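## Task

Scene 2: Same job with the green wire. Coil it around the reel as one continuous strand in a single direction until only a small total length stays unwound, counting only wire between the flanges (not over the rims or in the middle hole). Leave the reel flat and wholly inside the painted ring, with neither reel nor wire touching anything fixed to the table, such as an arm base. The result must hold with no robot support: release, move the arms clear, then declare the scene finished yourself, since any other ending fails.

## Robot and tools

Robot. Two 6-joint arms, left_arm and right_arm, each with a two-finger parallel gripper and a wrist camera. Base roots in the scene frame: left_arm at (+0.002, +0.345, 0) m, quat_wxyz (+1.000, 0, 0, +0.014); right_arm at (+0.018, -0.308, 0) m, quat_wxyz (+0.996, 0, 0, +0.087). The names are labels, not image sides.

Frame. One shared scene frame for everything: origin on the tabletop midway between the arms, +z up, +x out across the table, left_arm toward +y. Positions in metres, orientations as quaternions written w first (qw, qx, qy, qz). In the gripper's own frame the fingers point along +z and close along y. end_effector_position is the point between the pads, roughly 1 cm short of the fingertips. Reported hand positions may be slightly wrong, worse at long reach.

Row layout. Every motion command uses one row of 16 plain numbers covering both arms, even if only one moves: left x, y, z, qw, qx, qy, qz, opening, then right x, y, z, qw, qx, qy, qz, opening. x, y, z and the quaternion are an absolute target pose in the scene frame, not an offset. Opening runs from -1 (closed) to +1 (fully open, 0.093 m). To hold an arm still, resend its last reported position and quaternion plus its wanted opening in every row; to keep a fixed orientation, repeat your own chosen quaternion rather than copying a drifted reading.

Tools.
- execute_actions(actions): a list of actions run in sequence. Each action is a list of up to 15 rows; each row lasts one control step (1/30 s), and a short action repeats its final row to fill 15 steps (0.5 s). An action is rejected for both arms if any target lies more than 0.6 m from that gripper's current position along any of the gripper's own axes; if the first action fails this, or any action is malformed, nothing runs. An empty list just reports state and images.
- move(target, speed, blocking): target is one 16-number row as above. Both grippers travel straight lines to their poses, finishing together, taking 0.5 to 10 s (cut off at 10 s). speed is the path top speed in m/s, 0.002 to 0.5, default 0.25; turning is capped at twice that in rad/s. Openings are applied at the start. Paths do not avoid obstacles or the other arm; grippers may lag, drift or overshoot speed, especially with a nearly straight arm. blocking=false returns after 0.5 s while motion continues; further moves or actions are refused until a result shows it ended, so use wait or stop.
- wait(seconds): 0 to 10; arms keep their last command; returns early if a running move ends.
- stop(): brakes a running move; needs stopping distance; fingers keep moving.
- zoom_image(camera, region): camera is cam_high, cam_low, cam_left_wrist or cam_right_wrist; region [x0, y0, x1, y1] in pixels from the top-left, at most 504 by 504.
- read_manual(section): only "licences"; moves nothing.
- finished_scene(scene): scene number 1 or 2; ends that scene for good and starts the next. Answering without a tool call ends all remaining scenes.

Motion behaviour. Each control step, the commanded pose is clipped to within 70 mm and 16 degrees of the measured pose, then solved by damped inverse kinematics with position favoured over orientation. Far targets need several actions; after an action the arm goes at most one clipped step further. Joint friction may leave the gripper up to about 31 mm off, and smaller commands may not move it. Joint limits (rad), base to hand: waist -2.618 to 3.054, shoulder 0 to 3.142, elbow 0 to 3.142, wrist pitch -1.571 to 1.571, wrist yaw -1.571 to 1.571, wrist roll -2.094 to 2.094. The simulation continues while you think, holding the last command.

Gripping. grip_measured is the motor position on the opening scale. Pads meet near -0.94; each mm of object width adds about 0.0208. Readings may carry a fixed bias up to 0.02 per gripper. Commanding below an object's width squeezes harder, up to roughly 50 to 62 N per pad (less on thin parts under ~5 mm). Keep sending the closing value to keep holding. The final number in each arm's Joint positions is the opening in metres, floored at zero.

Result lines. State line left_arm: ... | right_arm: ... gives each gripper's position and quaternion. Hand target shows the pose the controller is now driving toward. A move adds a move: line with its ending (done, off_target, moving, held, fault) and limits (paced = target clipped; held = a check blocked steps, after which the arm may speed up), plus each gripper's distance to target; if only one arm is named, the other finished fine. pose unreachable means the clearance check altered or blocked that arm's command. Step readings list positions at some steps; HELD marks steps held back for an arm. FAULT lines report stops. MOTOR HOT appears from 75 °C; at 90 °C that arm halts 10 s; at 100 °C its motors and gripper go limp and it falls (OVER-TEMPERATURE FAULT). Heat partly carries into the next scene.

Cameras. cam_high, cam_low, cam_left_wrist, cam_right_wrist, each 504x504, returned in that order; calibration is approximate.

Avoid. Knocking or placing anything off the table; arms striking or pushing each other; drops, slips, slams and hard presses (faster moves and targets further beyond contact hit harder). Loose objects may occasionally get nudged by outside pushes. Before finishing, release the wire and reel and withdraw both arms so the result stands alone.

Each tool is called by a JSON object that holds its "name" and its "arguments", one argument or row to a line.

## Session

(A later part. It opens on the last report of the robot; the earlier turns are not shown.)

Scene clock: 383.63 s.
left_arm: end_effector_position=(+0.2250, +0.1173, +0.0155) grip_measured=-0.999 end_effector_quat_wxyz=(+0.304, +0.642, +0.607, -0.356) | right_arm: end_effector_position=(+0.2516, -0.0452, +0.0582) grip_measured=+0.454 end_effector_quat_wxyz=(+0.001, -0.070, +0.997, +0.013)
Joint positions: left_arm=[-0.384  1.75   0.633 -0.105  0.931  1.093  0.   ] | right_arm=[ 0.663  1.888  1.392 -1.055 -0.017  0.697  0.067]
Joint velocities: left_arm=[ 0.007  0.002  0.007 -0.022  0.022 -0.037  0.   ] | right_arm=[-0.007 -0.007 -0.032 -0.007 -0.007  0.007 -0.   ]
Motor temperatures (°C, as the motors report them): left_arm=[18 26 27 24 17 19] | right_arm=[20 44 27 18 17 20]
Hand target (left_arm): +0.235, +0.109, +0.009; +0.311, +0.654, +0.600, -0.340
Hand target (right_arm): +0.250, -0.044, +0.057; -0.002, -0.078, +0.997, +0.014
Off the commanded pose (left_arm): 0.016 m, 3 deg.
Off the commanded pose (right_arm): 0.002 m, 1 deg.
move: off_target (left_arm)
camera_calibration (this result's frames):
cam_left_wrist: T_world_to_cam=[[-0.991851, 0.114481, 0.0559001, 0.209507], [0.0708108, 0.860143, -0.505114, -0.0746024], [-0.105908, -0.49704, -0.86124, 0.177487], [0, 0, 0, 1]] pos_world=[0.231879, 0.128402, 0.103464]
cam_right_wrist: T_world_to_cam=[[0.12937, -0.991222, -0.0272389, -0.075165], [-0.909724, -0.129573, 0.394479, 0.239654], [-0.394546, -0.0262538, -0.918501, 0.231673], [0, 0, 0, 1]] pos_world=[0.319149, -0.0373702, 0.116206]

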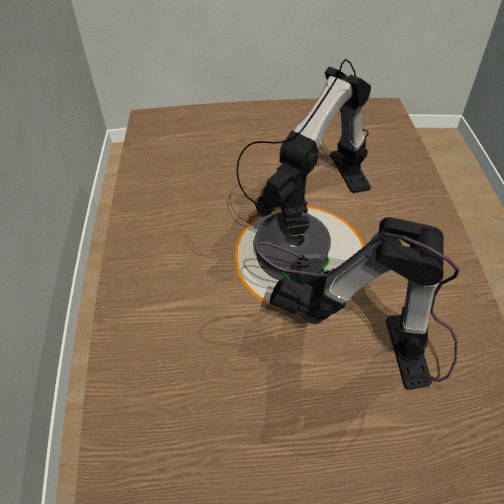

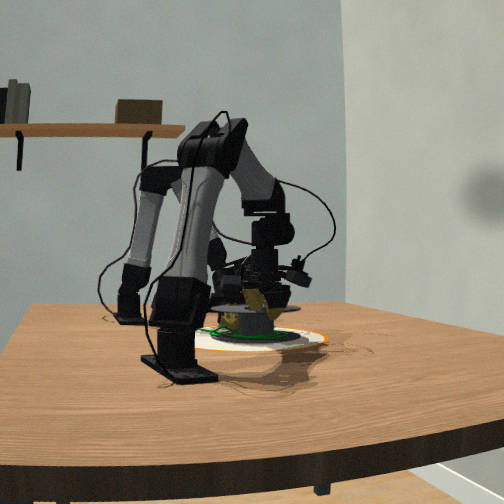

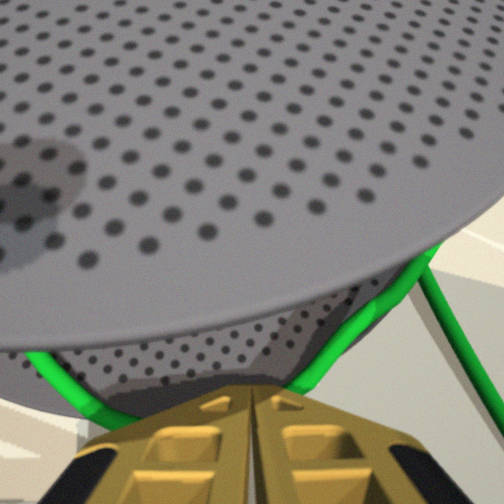

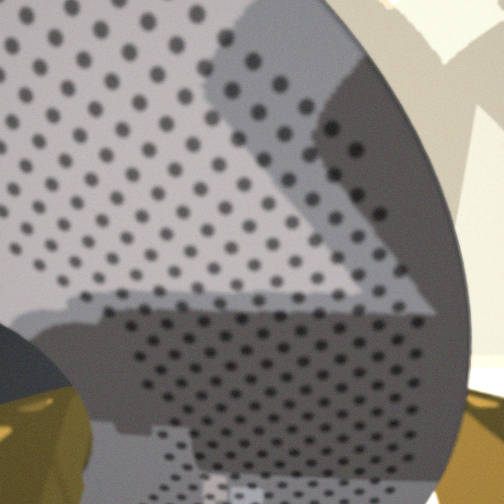

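{"name": "move", "arguments": {
  "target": [0.234,0.098,0.022,0.312,0.654,0.600,-0.340,-1, 0.2500,-0.0440,0.057,-0.002,-0.078,0.997,0.014,0.28],
  "speed": 0.03
}}

Scene clock: 385.07 s.
left_arm: end_effector_position=(+0.2253, +0.1123, +0.0155) grip_measured=-0.999 end_effector_quat_wxyz=(+0.291, +0.634, +0.621, -0.358) | right_arm: end_effector_position=(+0.2505, -0.0495, +0.0581) grip_measured=+0.454 end_effector_quat_wxyz=(-0.005, -0.066, +0.998, +0.008)
Joint positions: left_arm=[-0.408  1.75   0.645 -0.105  0.91   1.034  0.   ] | right_arm=[ 0.656  1.888  1.392 -1.071 -0.02   0.698  0.067]
Joint velocities: left_arm=[-0.012  0.002  0.027 -0.051  0.007 -0.007  0.   ] | right_arm=[-0.007 -0.002 -0.012  0.037 -0.051  0.051 -0.   ]
Motor temperatures (°C, as the motors report them): left_arm=[18 26 27 24 17 19] | right_arm=[20 44 27 18 17 20]
Hand target (left_arm): +0.233, +0.099, +0.023; +0.312, +0.654, +0.599, -0.341
Hand target (right_arm): +0.250, -0.044, +0.057; -0.002, -0.078, +0.997, +0.014
Off the commanded pose (left_arm): 0.018 m, 5 deg.
Off the commanded pose (right_arm): 0.006 m, 2 deg.
move: off_target (left_arm)
camera_calibration (this result's frames):
cam_left_wrist: T_world_to_cam=[[-0.991485, 0.0953978, 0.0886334, 0.211861], [0.0400027, 0.870882, -0.489862, -0.0647859], [-0.123921, -0.482145, -0.867283, 0.17747], [0, 0, 0, 1]] pos_world=[0.234641, 0.121776, 0.103402]
cam_right_wrist: T_world_to_cam=[[0.120779, -0.992505, -0.0186023, -0.0777234], [-0.905531, -0.117834, 0.407588, 0.236861], [-0.406725, -0.0323829, -0.912976, 0.233509], [0, 0, 0, 1]] pos_world=[0.318847, -0.0416689, 0.1152]

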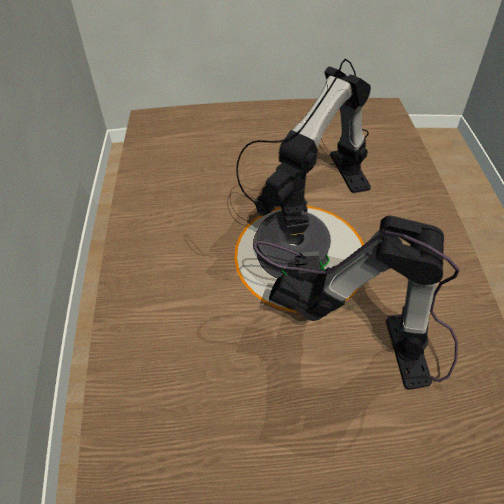

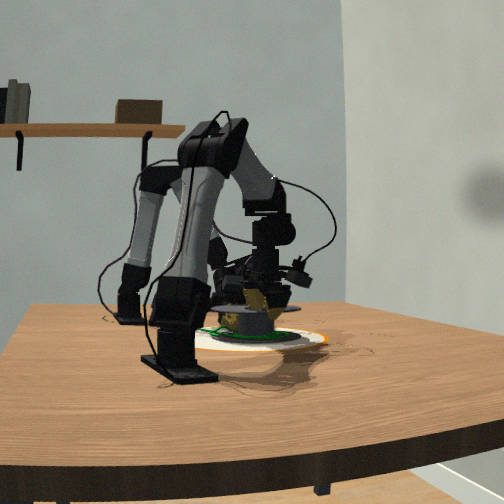

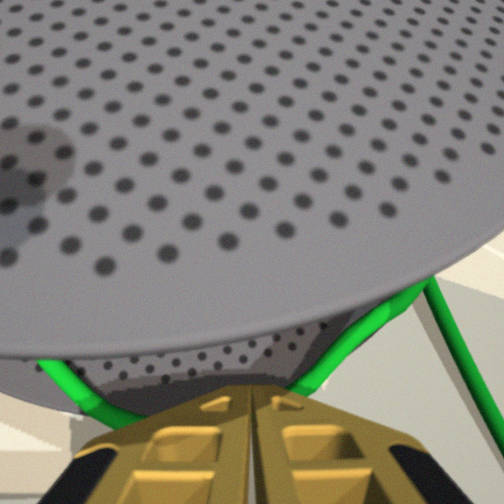

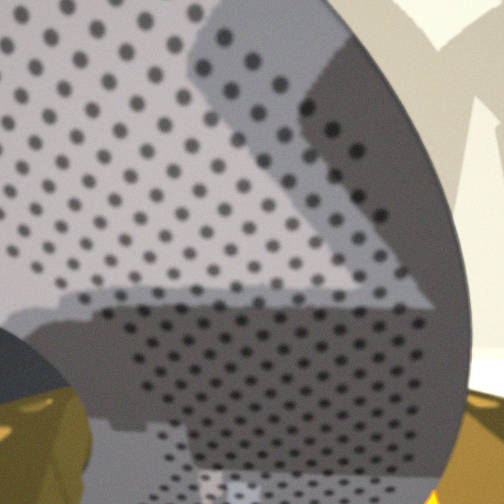

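{"name": "move", "arguments": {
  "target": [0.232,0.140,0.030,0.312,0.654,0.600,-0.340,-1, 0.2505,-0.0465,0.057,-0.002,-0.072,0.997,0.012,0.28],
  "speed": 0.06
}}

{"name": "move", "arguments": {
  "target": [0.295,0.125,0.030,0.265,0.727,0.509,-0.378,-1, 0.2505,-0.0465,0.057,-0.002,-0.072,0.997,0.012,0.28],
  "speed": 0.08
}}

Scene clock: 392.13 s.
left_arm: end_effector_position=(+0.2228, +0.1410, +0.0169) grip_measured=-0.999 end_effector_quat_wxyz=(+0.295, +0.651, +0.609, -0.345) | right_arm: end_effector_position=(+0.2504, -0.0489, +0.0582) grip_measured=+0.454 end_effector_quat_wxyz=(-0.007, -0.065, +0.998, +0.011)
Joint positions: left_arm=[-0.309  1.72   0.646 -0.269  0.924  1.242  0.   ] | right_arm=[ 0.654  1.888  1.392 -1.07  -0.027  0.698  0.067]
Joint velocities: left_arm=[-0.012  0.002  0.061 -0.037  0.022 -0.022  0.   ] | right_arm=[ 0.012  0.002 -0.017 -0.007  0.022  0.007 -0.001]
Motor temperatures (°C, as the motors report them): left_arm=[18 27 27 24 17 19] | right_arm=[20 44 27 18 17 20]
Hand target (left_arm): +0.232, +0.139, +0.030; +0.313, +0.654, +0.600, -0.340
Hand target (right_arm): +0.250, -0.047, +0.057; -0.002, -0.072, +0.997, +0.012
Off the commanded pose (left_arm): 0.016 m, 2 deg.
Off the commanded pose (right_arm): 0.003 m, 1 deg.
move: off_target (left_arm)
camera_calibration (this result's frames):
cam_left_wrist: T_world_to_cam=[[-0.99138, 0.120452, 0.0515426, 0.203643], [0.0814882, 0.874941, -0.477323, -0.0990045], [-0.102591, -0.469009, -0.877215, 0.185794], [0, 0, 0, 1]] pos_world=[0.229016, 0.149233, 0.105228]
cam_right_wrist: T_world_to_cam=[[0.119207, -0.992559, -0.0248128, -0.0763511], [-0.904063, -0.118842, 0.410544, 0.236235], [-0.410438, -0.0265076, -0.911503, 0.234641], [0, 0, 0, 1]] pos_world=[0.318978, -0.0414886, 0.114997]

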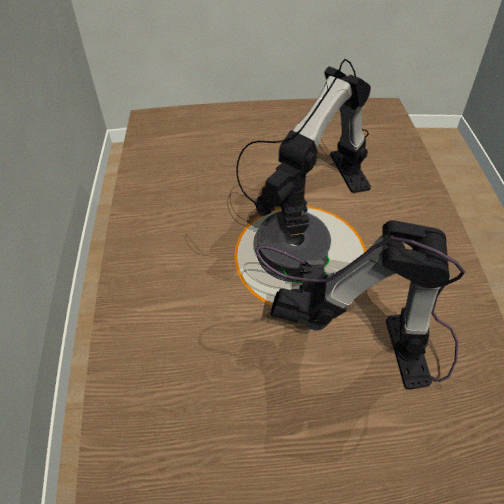

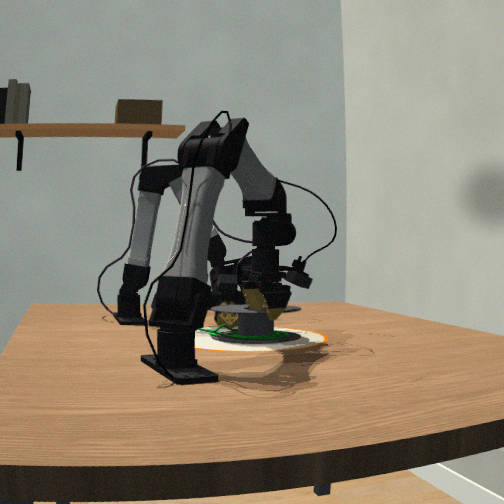

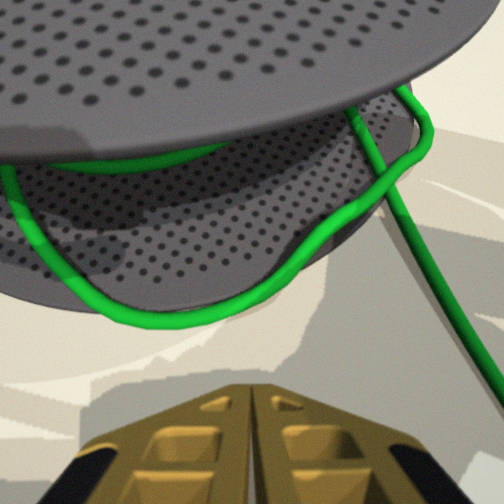

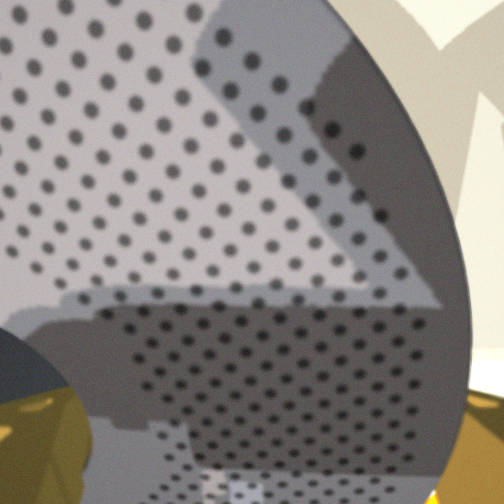

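Scene clock: 394.33 s.
left_arm: end_effector_position=(+0.2928, +0.1225, +0.0316) grip_measured=-0.999 end_effector_quat_wxyz=(+0.267, +0.731, +0.508, -0.370) | right_arm: end_effector_position=(+0.2504, -0.0489, +0.0582) grip_measured=+0.454 end_effector_quat_wxyz=(-0.007, -0.065, +0.998, +0.011)
Joint positions: left_arm=[-0.298  2.072  1.237 -0.831  0.943  1.705  0.   ] | right_arm=[ 0.654  1.888  1.392 -1.07  -0.027  0.698  0.067]
Joint velocities: left_arm=[-0.022  0.002 -0.002  0.007  0.007 -0.007  0.   ] | right_arm=[-0.007  0.002  0.012 -0.037 -0.081 -0.007 -0.   ]
Motor temperatures (°C, as the motors report them): left_arm=[18 27 27 23 17 19] | right_arm=[20 44 27 18 17 20]
Hand target (left_arm): +0.296, +0.124, +0.031; +0.266, +0.726, +0.510, -0.377
Hand target (right_arm): +0.251, -0.047, +0.057; -0.002, -0.072, +0.997, +0.012
Off the commanded pose (left_arm): 0.004 m, 1 deg.
Off the commanded pose (right_arm): 0.003 m, 1 deg.
move: done
camera_calibration (this result's frames):
cam_left_wrist: T_world_to_cam=[[-0.926611, 0.376021, 0.000037933, 0.225826], [0.329954, 0.813138, -0.479518, -0.1466], [-0.18034, -0.444315, -0.877532, 0.216989], [0, 0, 0, 1]] pos_world=[0.296756, 0.130702, 0.120109]
cam_right_wrist: T_world_to_cam=[[0.119207, -0.992559, -0.0248128, -0.0763511], [-0.904063, -0.118842, 0.410544, 0.236235], [-0.410438, -0.0265076, -0.911503, 0.234641], [0, 0, 0, 1]] pos_world=[0.318978, -0.0414886, 0.114997]

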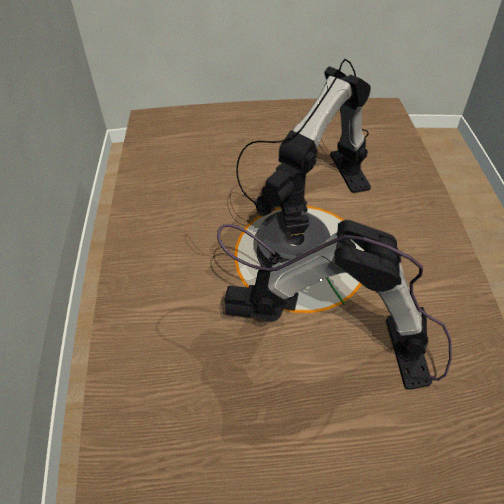

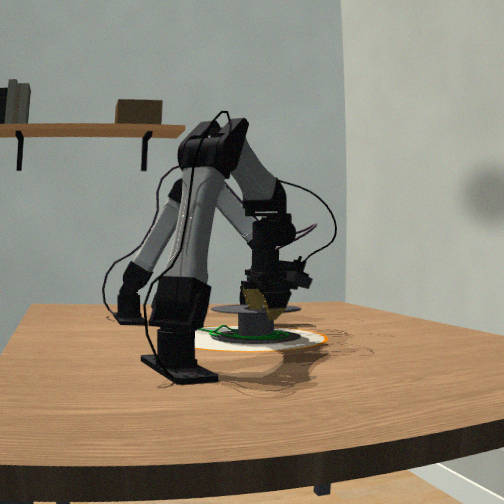

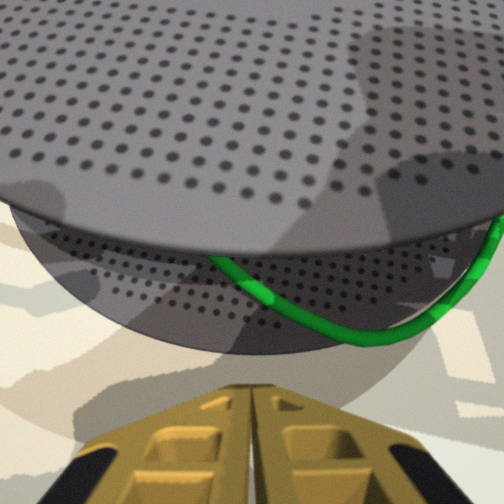

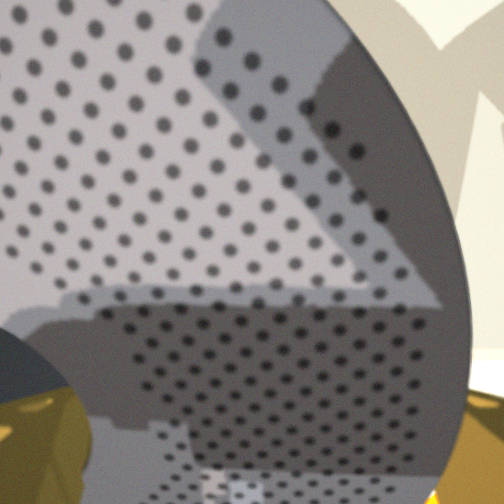

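{"name": "move", "arguments": {
  "target": [0.288,0.113,0.012,0.265,0.727,0.509,-0.378,-1, 0.2505,-0.0475,0.057,-0.004,-0.068,0.997,0.012,0.28],
  "speed": 0.04
}}

Scene clock: 396.17 s.
left_arm: end_effector_position=(+0.2922, +0.1162, +0.0184) grip_measured=-0.999 end_effector_quat_wxyz=(+0.266, +0.730, +0.509, -0.369) | right_arm: end_effector_position=(+0.2504, -0.0489, +0.0582) grip_measured=+0.454 end_effector_quat_wxyz=(-0.007, -0.065, +0.998, +0.011)
Joint positions: left_arm=[-0.316  2.096  1.214 -0.755  0.943  1.669  0.   ] | right_arm=[ 0.654  1.888  1.392 -1.07  -0.027  0.698  0.067]
Joint velocities: left_arm=[ 0.002 -0.002  0.007  0.066 -0.022  0.051  0.   ] | right_arm=[-0.002 -0.002  0.002 -0.007 -0.037  0.037 -0.   ]
Motor temperatures (°C, as the motors report them): left_arm=[18 27 27 23 17 19] | right_arm=[20 44 27 18 17 20]
Hand target (left_arm): +0.288, +0.113, +0.012; +0.265, +0.727, +0.509, -0.378
Hand target (right_arm): +0.250, -0.048, +0.057; -0.004, -0.068, +0.998, +0.012
Off the commanded pose (left_arm): 0.008 m, 1 deg.
Off the commanded pose (right_arm): 0.002 m, 1 deg.
move: done
camera_calibration (this result's frames):
cam_left_wrist: T_world_to_cam=[[-0.92785, 0.37295, 0.0016569, 0.228304], [0.32675, 0.815036, -0.478488, -0.147003], [-0.179802, -0.443424, -0.878093, 0.202215], [0, 0, 0, 1]] pos_world=[0.296224, 0.124334, 0.106846]
cam_right_wrist: T_world_to_cam=[[0.119207, -0.992559, -0.0248128, -0.0763511], [-0.904063, -0.118842, 0.410544, 0.236235], [-0.410438, -0.0265076, -0.911503, 0.234641], [0, 0, 0, 1]] pos_world=[0.318978, -0.0414886, 0.114997]

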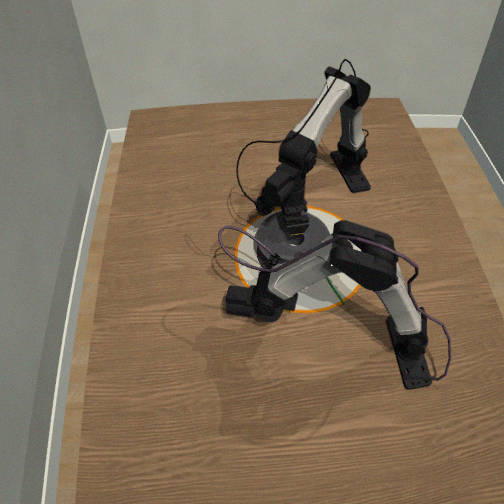

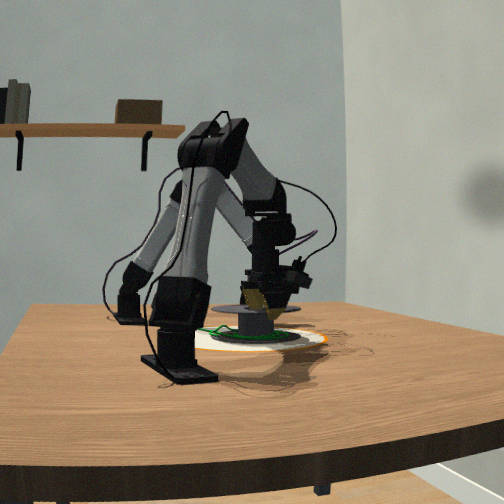

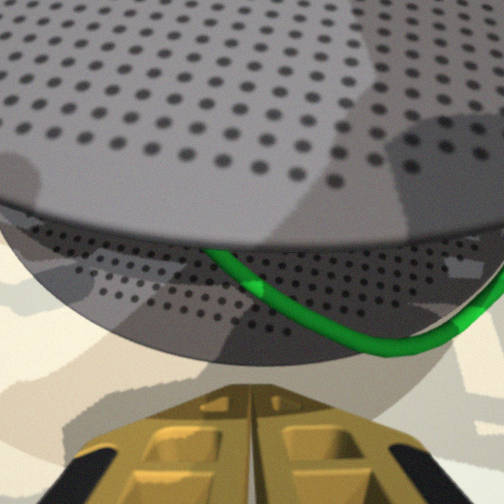

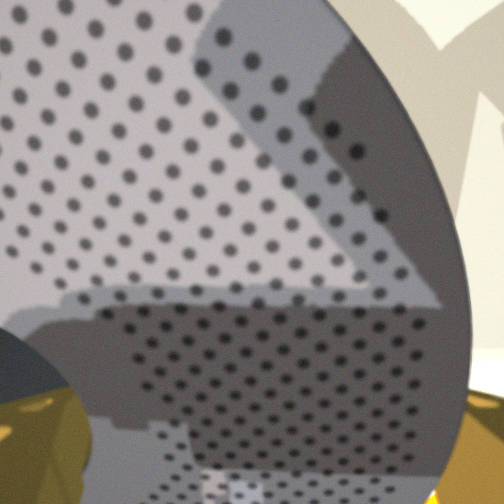

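{"name": "move", "arguments": {
  "target": [0.281,0.096,0.011,0.265,0.727,0.509,-0.378,-1, 0.2505,-0.0475,0.057,-0.004,-0.068,0.997,0.012,0.28],
  "speed": 0.03
}}

Scene clock: 397.57 s.
left_arm: end_effector_position=(+0.2883, +0.1052, +0.0158) grip_measured=-0.999 end_effector_quat_wxyz=(+0.263, +0.718, +0.521, -0.379) | right_arm: end_effector_position=(+0.2503, -0.0488, +0.0582) grip_measured=+0.454 end_effector_quat_wxyz=(-0.007, -0.065, +0.998, +0.012)
Joint positions: left_arm=[-0.346  2.096  1.193 -0.694  0.958  1.583  0.   ] | right_arm=[ 0.654  1.888  1.392 -1.07  -0.027  0.698  0.067]
Joint velocities: left_arm=[-0.017 -0.007  0.012 -0.066  0.022 -0.066  0.   ] | right_arm=[-0.007 -0.002 -0.002  0.022 -0.022 -0.037 -0.   ]
Motor temperatures (°C, as the motors report them): left_arm=[18 27 27 23 17 19] | right_arm=[20 44 27 18 17 20]
Hand target (left_arm): +0.280, +0.097, +0.011; +0.264, +0.727, +0.508, -0.379
Hand target (right_arm): +0.250, -0.048, +0.057; -0.004, -0.068, +0.998, +0.012
Off the commanded pose (left_arm): 0.013 m, 2 deg.
Off the commanded pose (right_arm): 0.002 m, 1 deg.
move: off_target (left_arm)
camera_calibration (this result's frames):
cam_left_wrist: T_world_to_cam=[[-0.935007, 0.353258, 0.0311657, 0.232515], [0.293532, 0.820239, -0.490965, -0.128722], [-0.199001, -0.449908, -0.870621, 0.20046], [0, 0, 0, 1]] pos_world=[0.295079, 0.113634, 0.10408]
cam_right_wrist: T_world_to_cam=[[0.118824, -0.992598, -0.0250973, -0.0761916], [-0.903989, -0.118603, 0.410776, 0.236176], [-0.410712, -0.0261222, -0.911391, 0.234705], [0, 0, 0, 1]] pos_world=[0.31895, -0.0414855, 0.114981]

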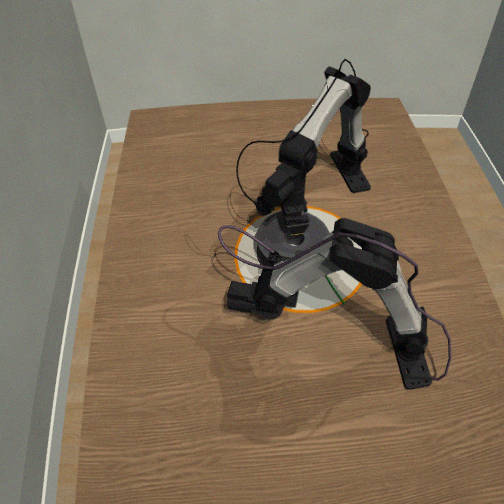

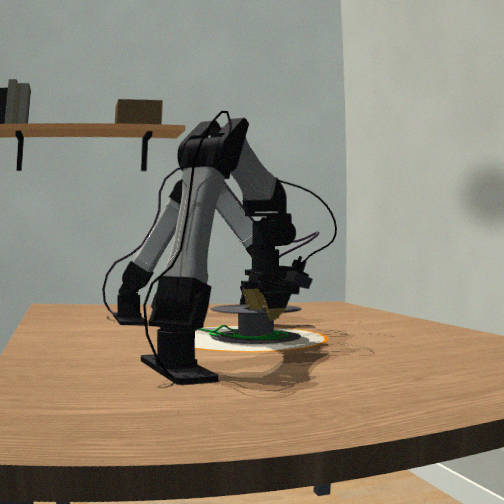

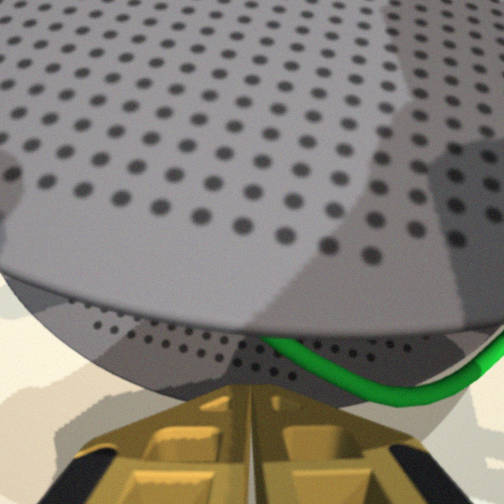

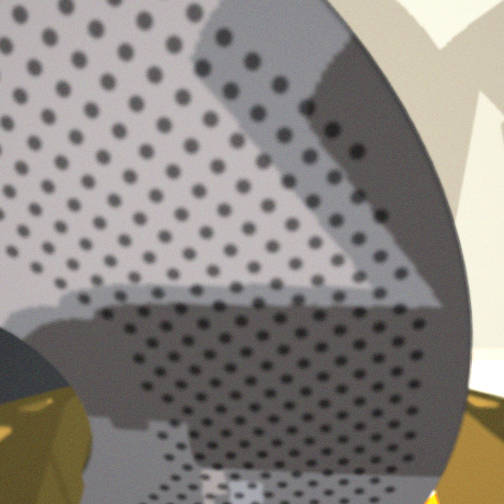

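{"name": "move", "arguments": {
  "target": [0.270,0.090,0.012,0.265,0.727,0.509,-0.378,-1, 0.2505,-0.0475,0.057,-0.004,-0.068,0.997,0.012,0.28],
  "speed": 0.03
}}

Scene clock: 398.87 s.
left_arm: end_effector_position=(+0.2866, +0.1032, +0.0157) grip_measured=-0.999 end_effector_quat_wxyz=(+0.274, +0.718, +0.523, -0.369) | right_arm: end_effector_position=(+0.2487, -0.0501, +0.0582) grip_measured=+0.454 end_effector_quat_wxyz=(-0.011, -0.062, +0.998, +0.009)
Joint positions: left_arm=[-0.354  2.064  1.141 -0.612  0.955  1.538  0.   ] | right_arm=[ 0.654  1.888  1.392 -1.078 -0.029  0.704  0.067]
Joint velocities: left_arm=[-0.027 -0.007 -0.002  0.037 -0.022 -0.037  0.   ] | right_arm=[-0.002 -0.012 -0.012 -0.007 -0.022 -0.037 -0.001]
Motor temperatures (°C, as the motors report them): left_arm=[18 27 27 23 17 19] | right_arm=[20 44 27 18 17 20]
Hand target (left_arm): +0.270, +0.092, +0.012; +0.264, +0.727, +0.509, -0.378
Hand target (right_arm): +0.251, -0.048, +0.057; -0.004, -0.068, +0.998, +0.012
Off the commanded pose (left_arm): 0.022 m, 2 deg.
Off the commanded pose (right_arm): 0.003 m, 1 deg.
move: off_target (left_arm)
camera_calibration (this result's frames):
cam_left_wrist: T_world_to_cam=[[-0.941662, 0.336509, 0.00589092, 0.235648], [0.291084, 0.823087, -0.487646, -0.126263], [-0.168946, -0.457483, -0.873022, 0.191345], [0, 0, 0, 1]] pos_world=[0.290981, 0.112165, 0.104089]
cam_right_wrist: T_world_to_cam=[[0.112973, -0.993371, -0.0212518, -0.0760295], [-0.901548, -0.111474, 0.418072, 0.233851], [-0.41767, -0.0280713, -0.908165, 0.235444], [0, 0, 0, 1]] pos_world=[0.317755, -0.0428479, 0.11444]

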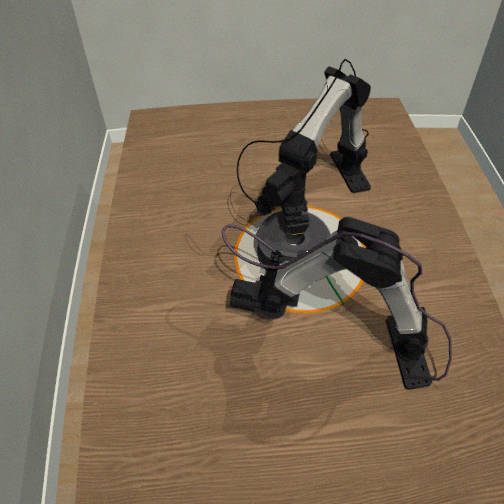

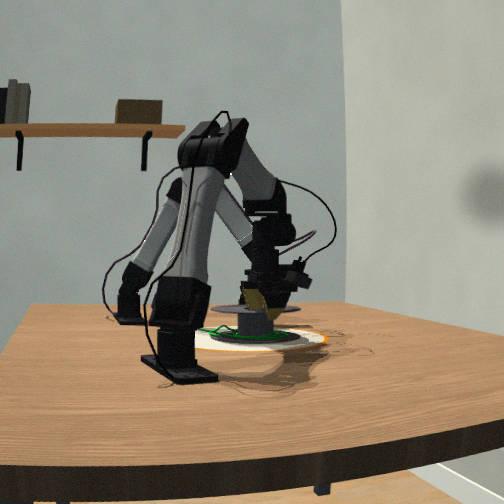

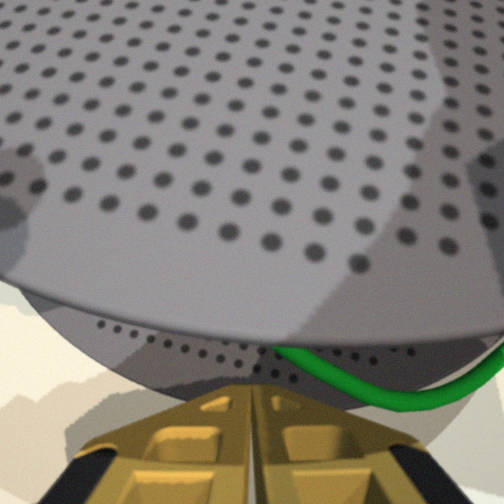

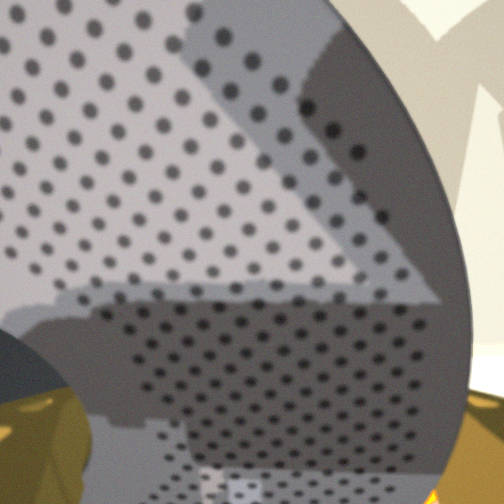

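{"name": "move", "arguments": {
  "target": [0.286,0.108,0.030,0.265,0.727,0.509,-0.378,-1, 0.2500,-0.0485,0.057,-0.006,-0.066,0.997,0.011,0.28],
  "speed": 0.03
}}

Scene clock: 400.30 s.
left_arm: end_effector_position=(+0.2810, +0.1060, +0.0262) grip_measured=-0.999 end_effector_quat_wxyz=(+0.262, +0.728, +0.508, -0.379) | right_arm: end_effector_position=(+0.2484, -0.0497, +0.0582) grip_measured=+0.454 end_effector_quat_wxyz=(-0.012, -0.062, +0.998, +0.010)
Joint positions: left_arm=[-0.351  2.064  1.19  -0.745  0.958  1.625  0.   ] | right_arm=[ 0.654  1.888  1.392 -1.078 -0.032  0.703  0.067]
Joint velocities: left_arm=[-0.002  0.002 -0.002 -0.037 -0.007  0.022  0.   ] | right_arm=[-0.007  0.007 -0.007 -0.007 -0.037  0.022  0.   ]
Motor temperatures (°C, as the motors report them): left_arm=[18 28 27 23 17 19] | right_arm=[20 44 27 18 17 20]
Hand target (left_arm): +0.286, +0.108, +0.030; +0.265, +0.727, +0.509, -0.377
Hand target (right_arm): +0.250, -0.049, +0.057; -0.006, -0.066, +0.998, +0.011
Off the commanded pose (left_arm): 0.007 m, 0 deg.
Off the commanded pose (right_arm): 0.002 m, 1 deg.
move: done
camera_calibration (this result's frames):
cam_left_wrist: T_world_to_cam=[[-0.924787, 0.380068, 0.0178122, 0.219713], [0.323059, 0.809081, -0.490939, -0.129271], [-0.201002, -0.44826, -0.871012, 0.20879], [0, 0, 0, 1]] pos_world=[0.286917, 0.114677, 0.114481]
cam_right_wrist: T_world_to_cam=[[0.113314, -0.993287, -0.0232391, -0.0756425], [-0.900912, -0.112582, 0.419146, 0.233408], [-0.418949, -0.0265585, -0.907621, 0.235733], [0, 0, 0, 1]] pos_world=[0.317611, -0.0425966, 0.114366]

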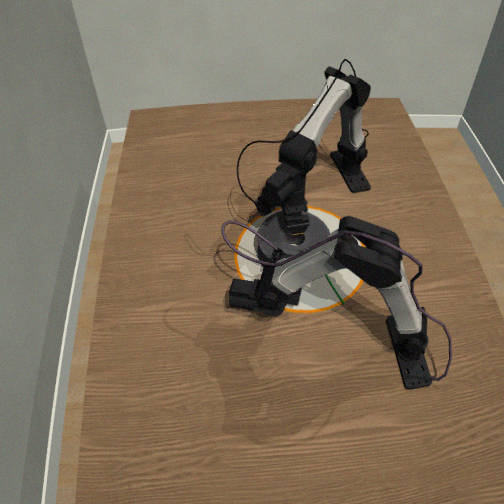

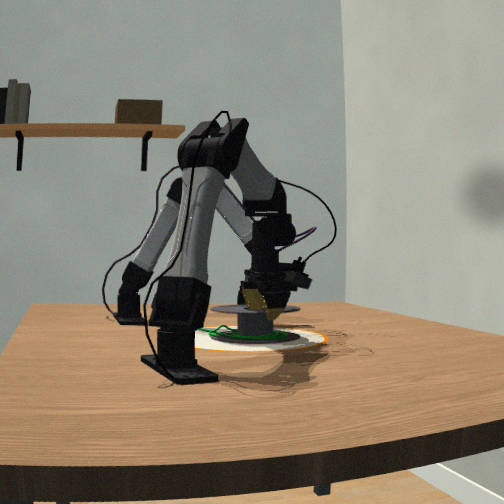

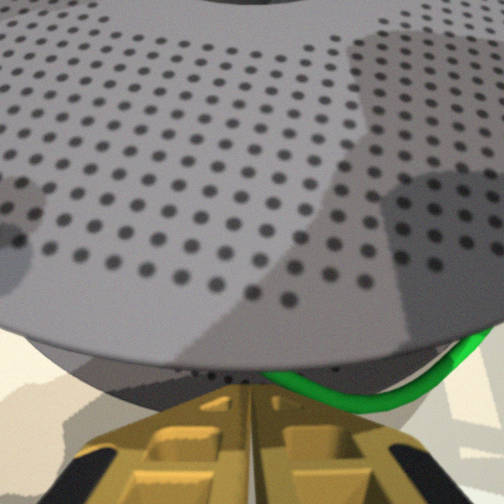

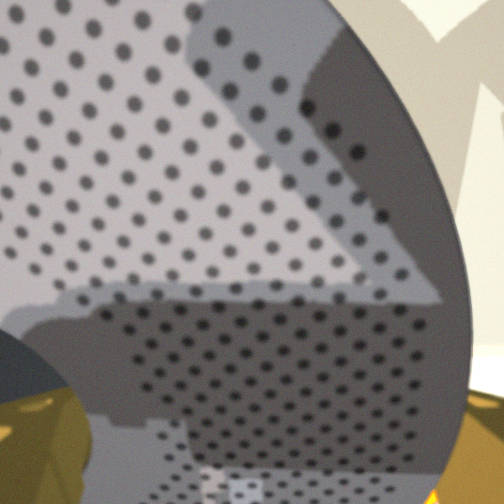

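{"name": "execute_actions", "arguments": {
  "actions": []
}}

Scene clock: 402.73 s.
left_arm: end_effector_position=(+0.2806, +0.1061, +0.0262) grip_measured=-0.999 end_effector_quat_wxyz=(+0.262, +0.728, +0.508, -0.380) | right_arm: end_effector_position=(+0.2484, -0.0497, +0.0582) grip_measured=+0.454 end_effector_quat_wxyz=(-0.012, -0.062, +0.998, +0.010)
Joint positions: left_arm=[-0.351  2.064  1.19  -0.747  0.958  1.626  0.   ] | right_arm=[ 0.654  1.888  1.392 -1.078 -0.032  0.703  0.067]
Joint velocities: left_arm=[-0.022  0.002 -0.027 -0.037 -0.051 -0.007  0.   ] | right_arm=[-0.002 -0.017  0.002 -0.022  0.037  0.066  0.   ]
Motor temperatures (°C, as the motors report them): left_arm=[18 28 27 23 17 19] | right_arm=[20 44 27 18 17 20]
Hand target (left_arm): +0.286, +0.108, +0.030; +0.265, +0.727, +0.509, -0.377
Hand target (right_arm): +0.250, -0.049, +0.057; -0.006, -0.066, +0.998, +0.011
Off the commanded pose (left_arm): 0.007 m, 0 deg.
Off the commanded pose (right_arm): 0.002 m, 1 deg.
camera_calibration (this result's frames):
cam_left_wrist: T_world_to_cam=[[-0.924435, 0.380873, 0.0188475, 0.219111], [0.323277, 0.80894, -0.491028, -0.129286], [-0.202266, -0.44783, -0.87094, 0.209095], [0, 0, 0, 1]] pos_world=[0.286642, 0.11477, 0.114497]
cam_right_wrist: T_world_to_cam=[[0.113314, -0.993287, -0.0232391, -0.0756425], [-0.900912, -0.112582, 0.419146, 0.233408], [-0.418949, -0.0265585, -0.907621, 0.235733], [0, 0, 0, 1]] pos_world=[0.317611, -0.0425966, 0.114366]

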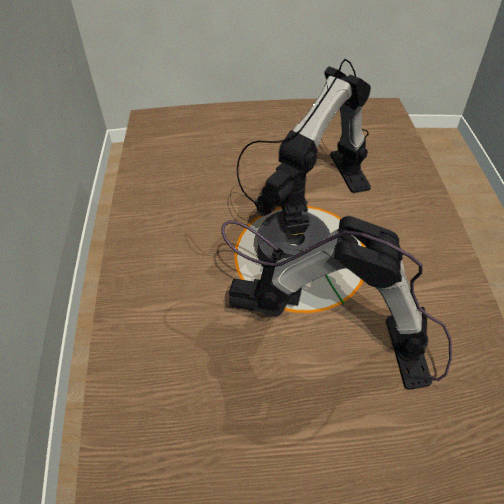

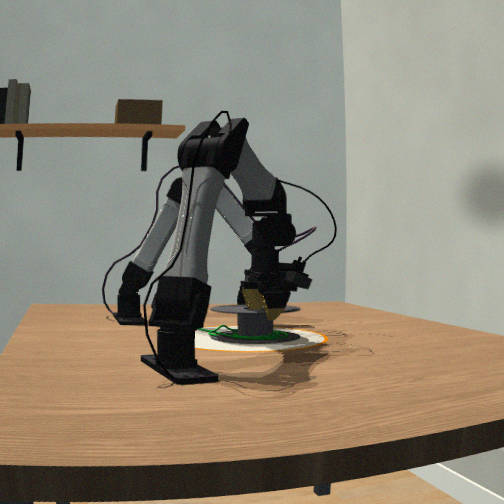

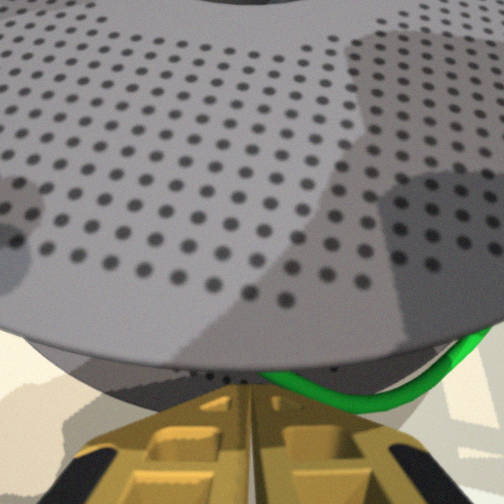

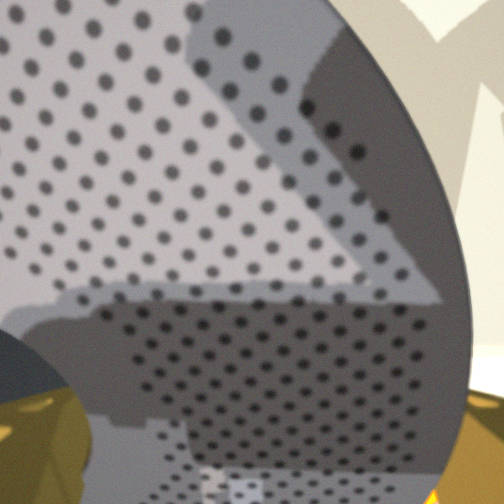

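{"name": "move", "arguments": {
  "target": [0.2845,0.1005,0.018,0.265,0.727,0.509,-0.378,-1,0.25,-0.0485,0.057,-0.006,-0.066,0.997,0.011,0.28],
  "speed": 0.03
}}

Scene clock: 403.87 s.
left_arm: end_effector_position=(+0.2858, +0.1044, +0.0260) grip_measured=-0.999 end_effector_quat_wxyz=(+0.269, +0.726, +0.510, -0.374) | right_arm: end_effector_position=(+0.2484, -0.0497, +0.0582) grip_measured=+0.454 end_effector_quat_wxyz=(-0.012, -0.062, +0.998, +0.011)
Joint positions: left_arm=[-0.351  2.064  1.19  -0.715  0.958  1.604  0.   ] | right_arm=[ 0.654  1.888  1.392 -1.078 -0.032  0.703  0.067]
Joint velocities: left_arm=[ 0.002 -0.012 -0.007  0.007  0.022 -0.037  0.   ] | right_arm=[-0.012 -0.002 -0.007 -0.081 -0.022  0.051  0.001]
Motor temperatures (°C, as the motors report them): left_arm=[18 28 27 22 17 19] | right_arm=[20 44 27 18 17 20]
Hand target (left_arm): +0.284, +0.101, +0.018; +0.265, +0.727, +0.509, -0.378
Hand target (right_arm): +0.250, -0.049, +0.057; -0.006, -0.066, +0.998, +0.011
Off the commanded pose (left_arm): 0.009 m, 1 deg.
Off the commanded pose (right_arm): 0.002 m, 1 deg.
move: done
camera_calibration (this result's frames):
cam_left_wrist: T_world_to_cam=[[-0.929444, 0.368927, 0.00526831, 0.227605], [0.319205, 0.811177, -0.49, -0.128746], [-0.185047, -0.453745, -0.871707, 0.20492], [0, 0, 0, 1]] pos_world=[0.290562, 0.113448, 0.114346]
cam_right_wrist: T_world_to_cam=[[0.113306, -0.993282, -0.0235273, -0.075575], [-0.900794, -0.112689, 0.41937, 0.233321], [-0.419204, -0.0263239, -0.90751, 0.235784], [0, 0, 0, 1]] pos_world=[0.317579, -0.0425677, 0.114351]

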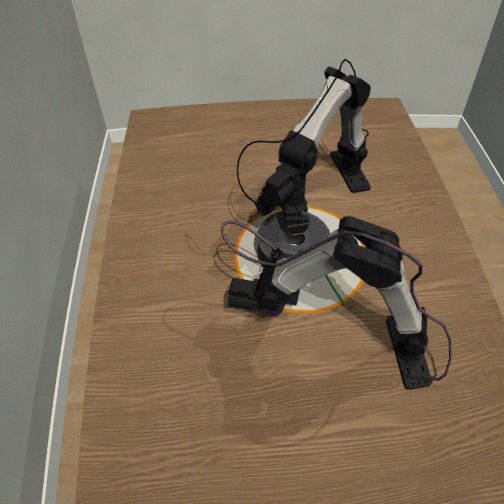

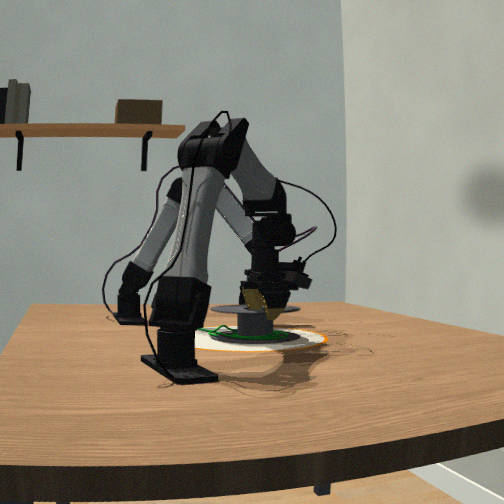

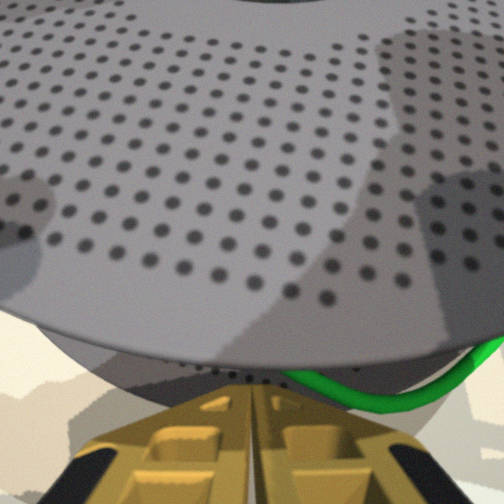

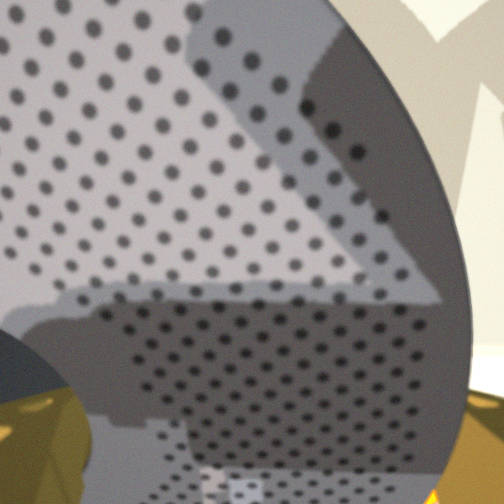

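{"name": "move", "arguments": {
  "target": [0.282,0.094,0.010,0.265,0.727,0.509,-0.378,-1,0.25,-0.0485,0.057,-0.006,-0.066,0.997,0.011,0.28],
  "speed": 0.03
}}

Scene clock: 405.10 s.
left_arm: end_effector_position=(+0.2875, +0.0953, +0.0201) grip_measured=-0.999 end_effector_quat_wxyz=(+0.271, +0.728, +0.507, -0.373) | right_arm: end_effector_position=(+0.2484, -0.0496, +0.0582) grip_measured=+0.454 end_effector_quat_wxyz=(-0.012, -0.062, +0.998, +0.011)
Joint positions: left_arm=[-0.373  2.082  1.19  -0.661  0.958  1.569  0.   ] | right_arm=[ 0.654  1.888  1.392 -1.077 -0.032  0.703  0.067]
Joint velocities: left_arm=[-0.012 -0.022 -0.012  0.022 -0.037 -0.022  0.   ] | right_arm=[-0.002 -0.022 -0.007  0.051 -0.022  0.051  0.   ]
Motor temperatures (°C, as the motors report them): left_arm=[18 28 27 22 17 19] | right_arm=[20 44 27 18 17 20]
Hand target (left_arm): +0.282, +0.094, +0.010; +0.264, +0.727, +0.509, -0.378
Hand target (right_arm): +0.250, -0.049, +0.057; -0.006, -0.066, +0.998, +0.011
Off the commanded pose (left_arm): 0.012 m, 1 deg.
Off the commanded pose (right_arm): 0.002 m, 1 deg.
move: off_target (left_arm)
camera_calibration (this result's frames):
cam_left_wrist: T_world_to_cam=[[-0.928289, 0.371846, -0.00325948, 0.232083], [0.325697, 0.808788, -0.489677, -0.126481], [-0.179448, -0.455623, -0.871898, 0.194562], [0, 0, 0, 1]] pos_world=[0.291548, 0.104644, 0.10846]
cam_right_wrist: T_world_to_cam=[[0.113312, -0.993275, -0.0237771, -0.0755011], [-0.900902, -0.112807, 0.419106, 0.233422], [-0.418969, -0.0260689, -0.907626, 0.235773], [0, 0, 0, 1]] pos_world=[0.317627, -0.0425154, 0.11437]

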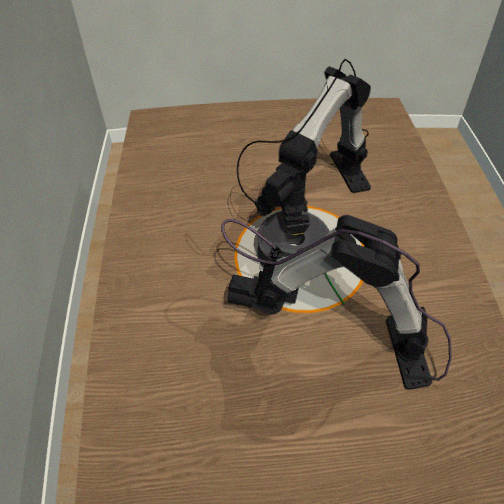

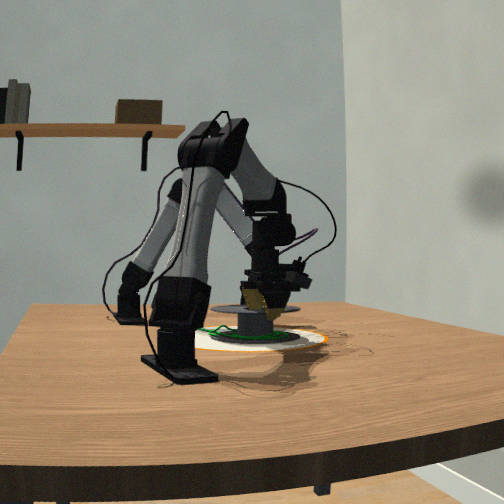

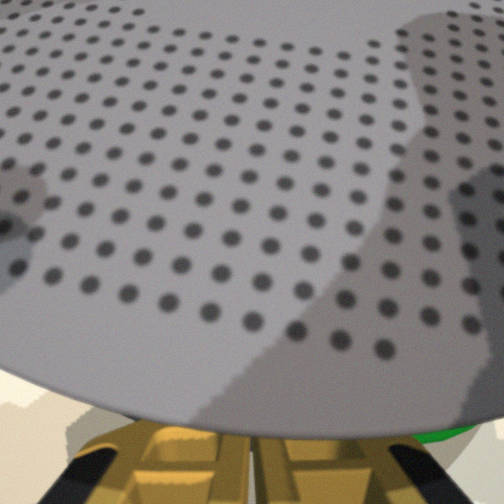

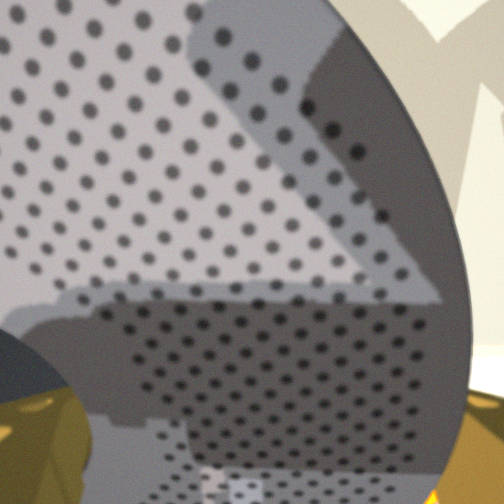

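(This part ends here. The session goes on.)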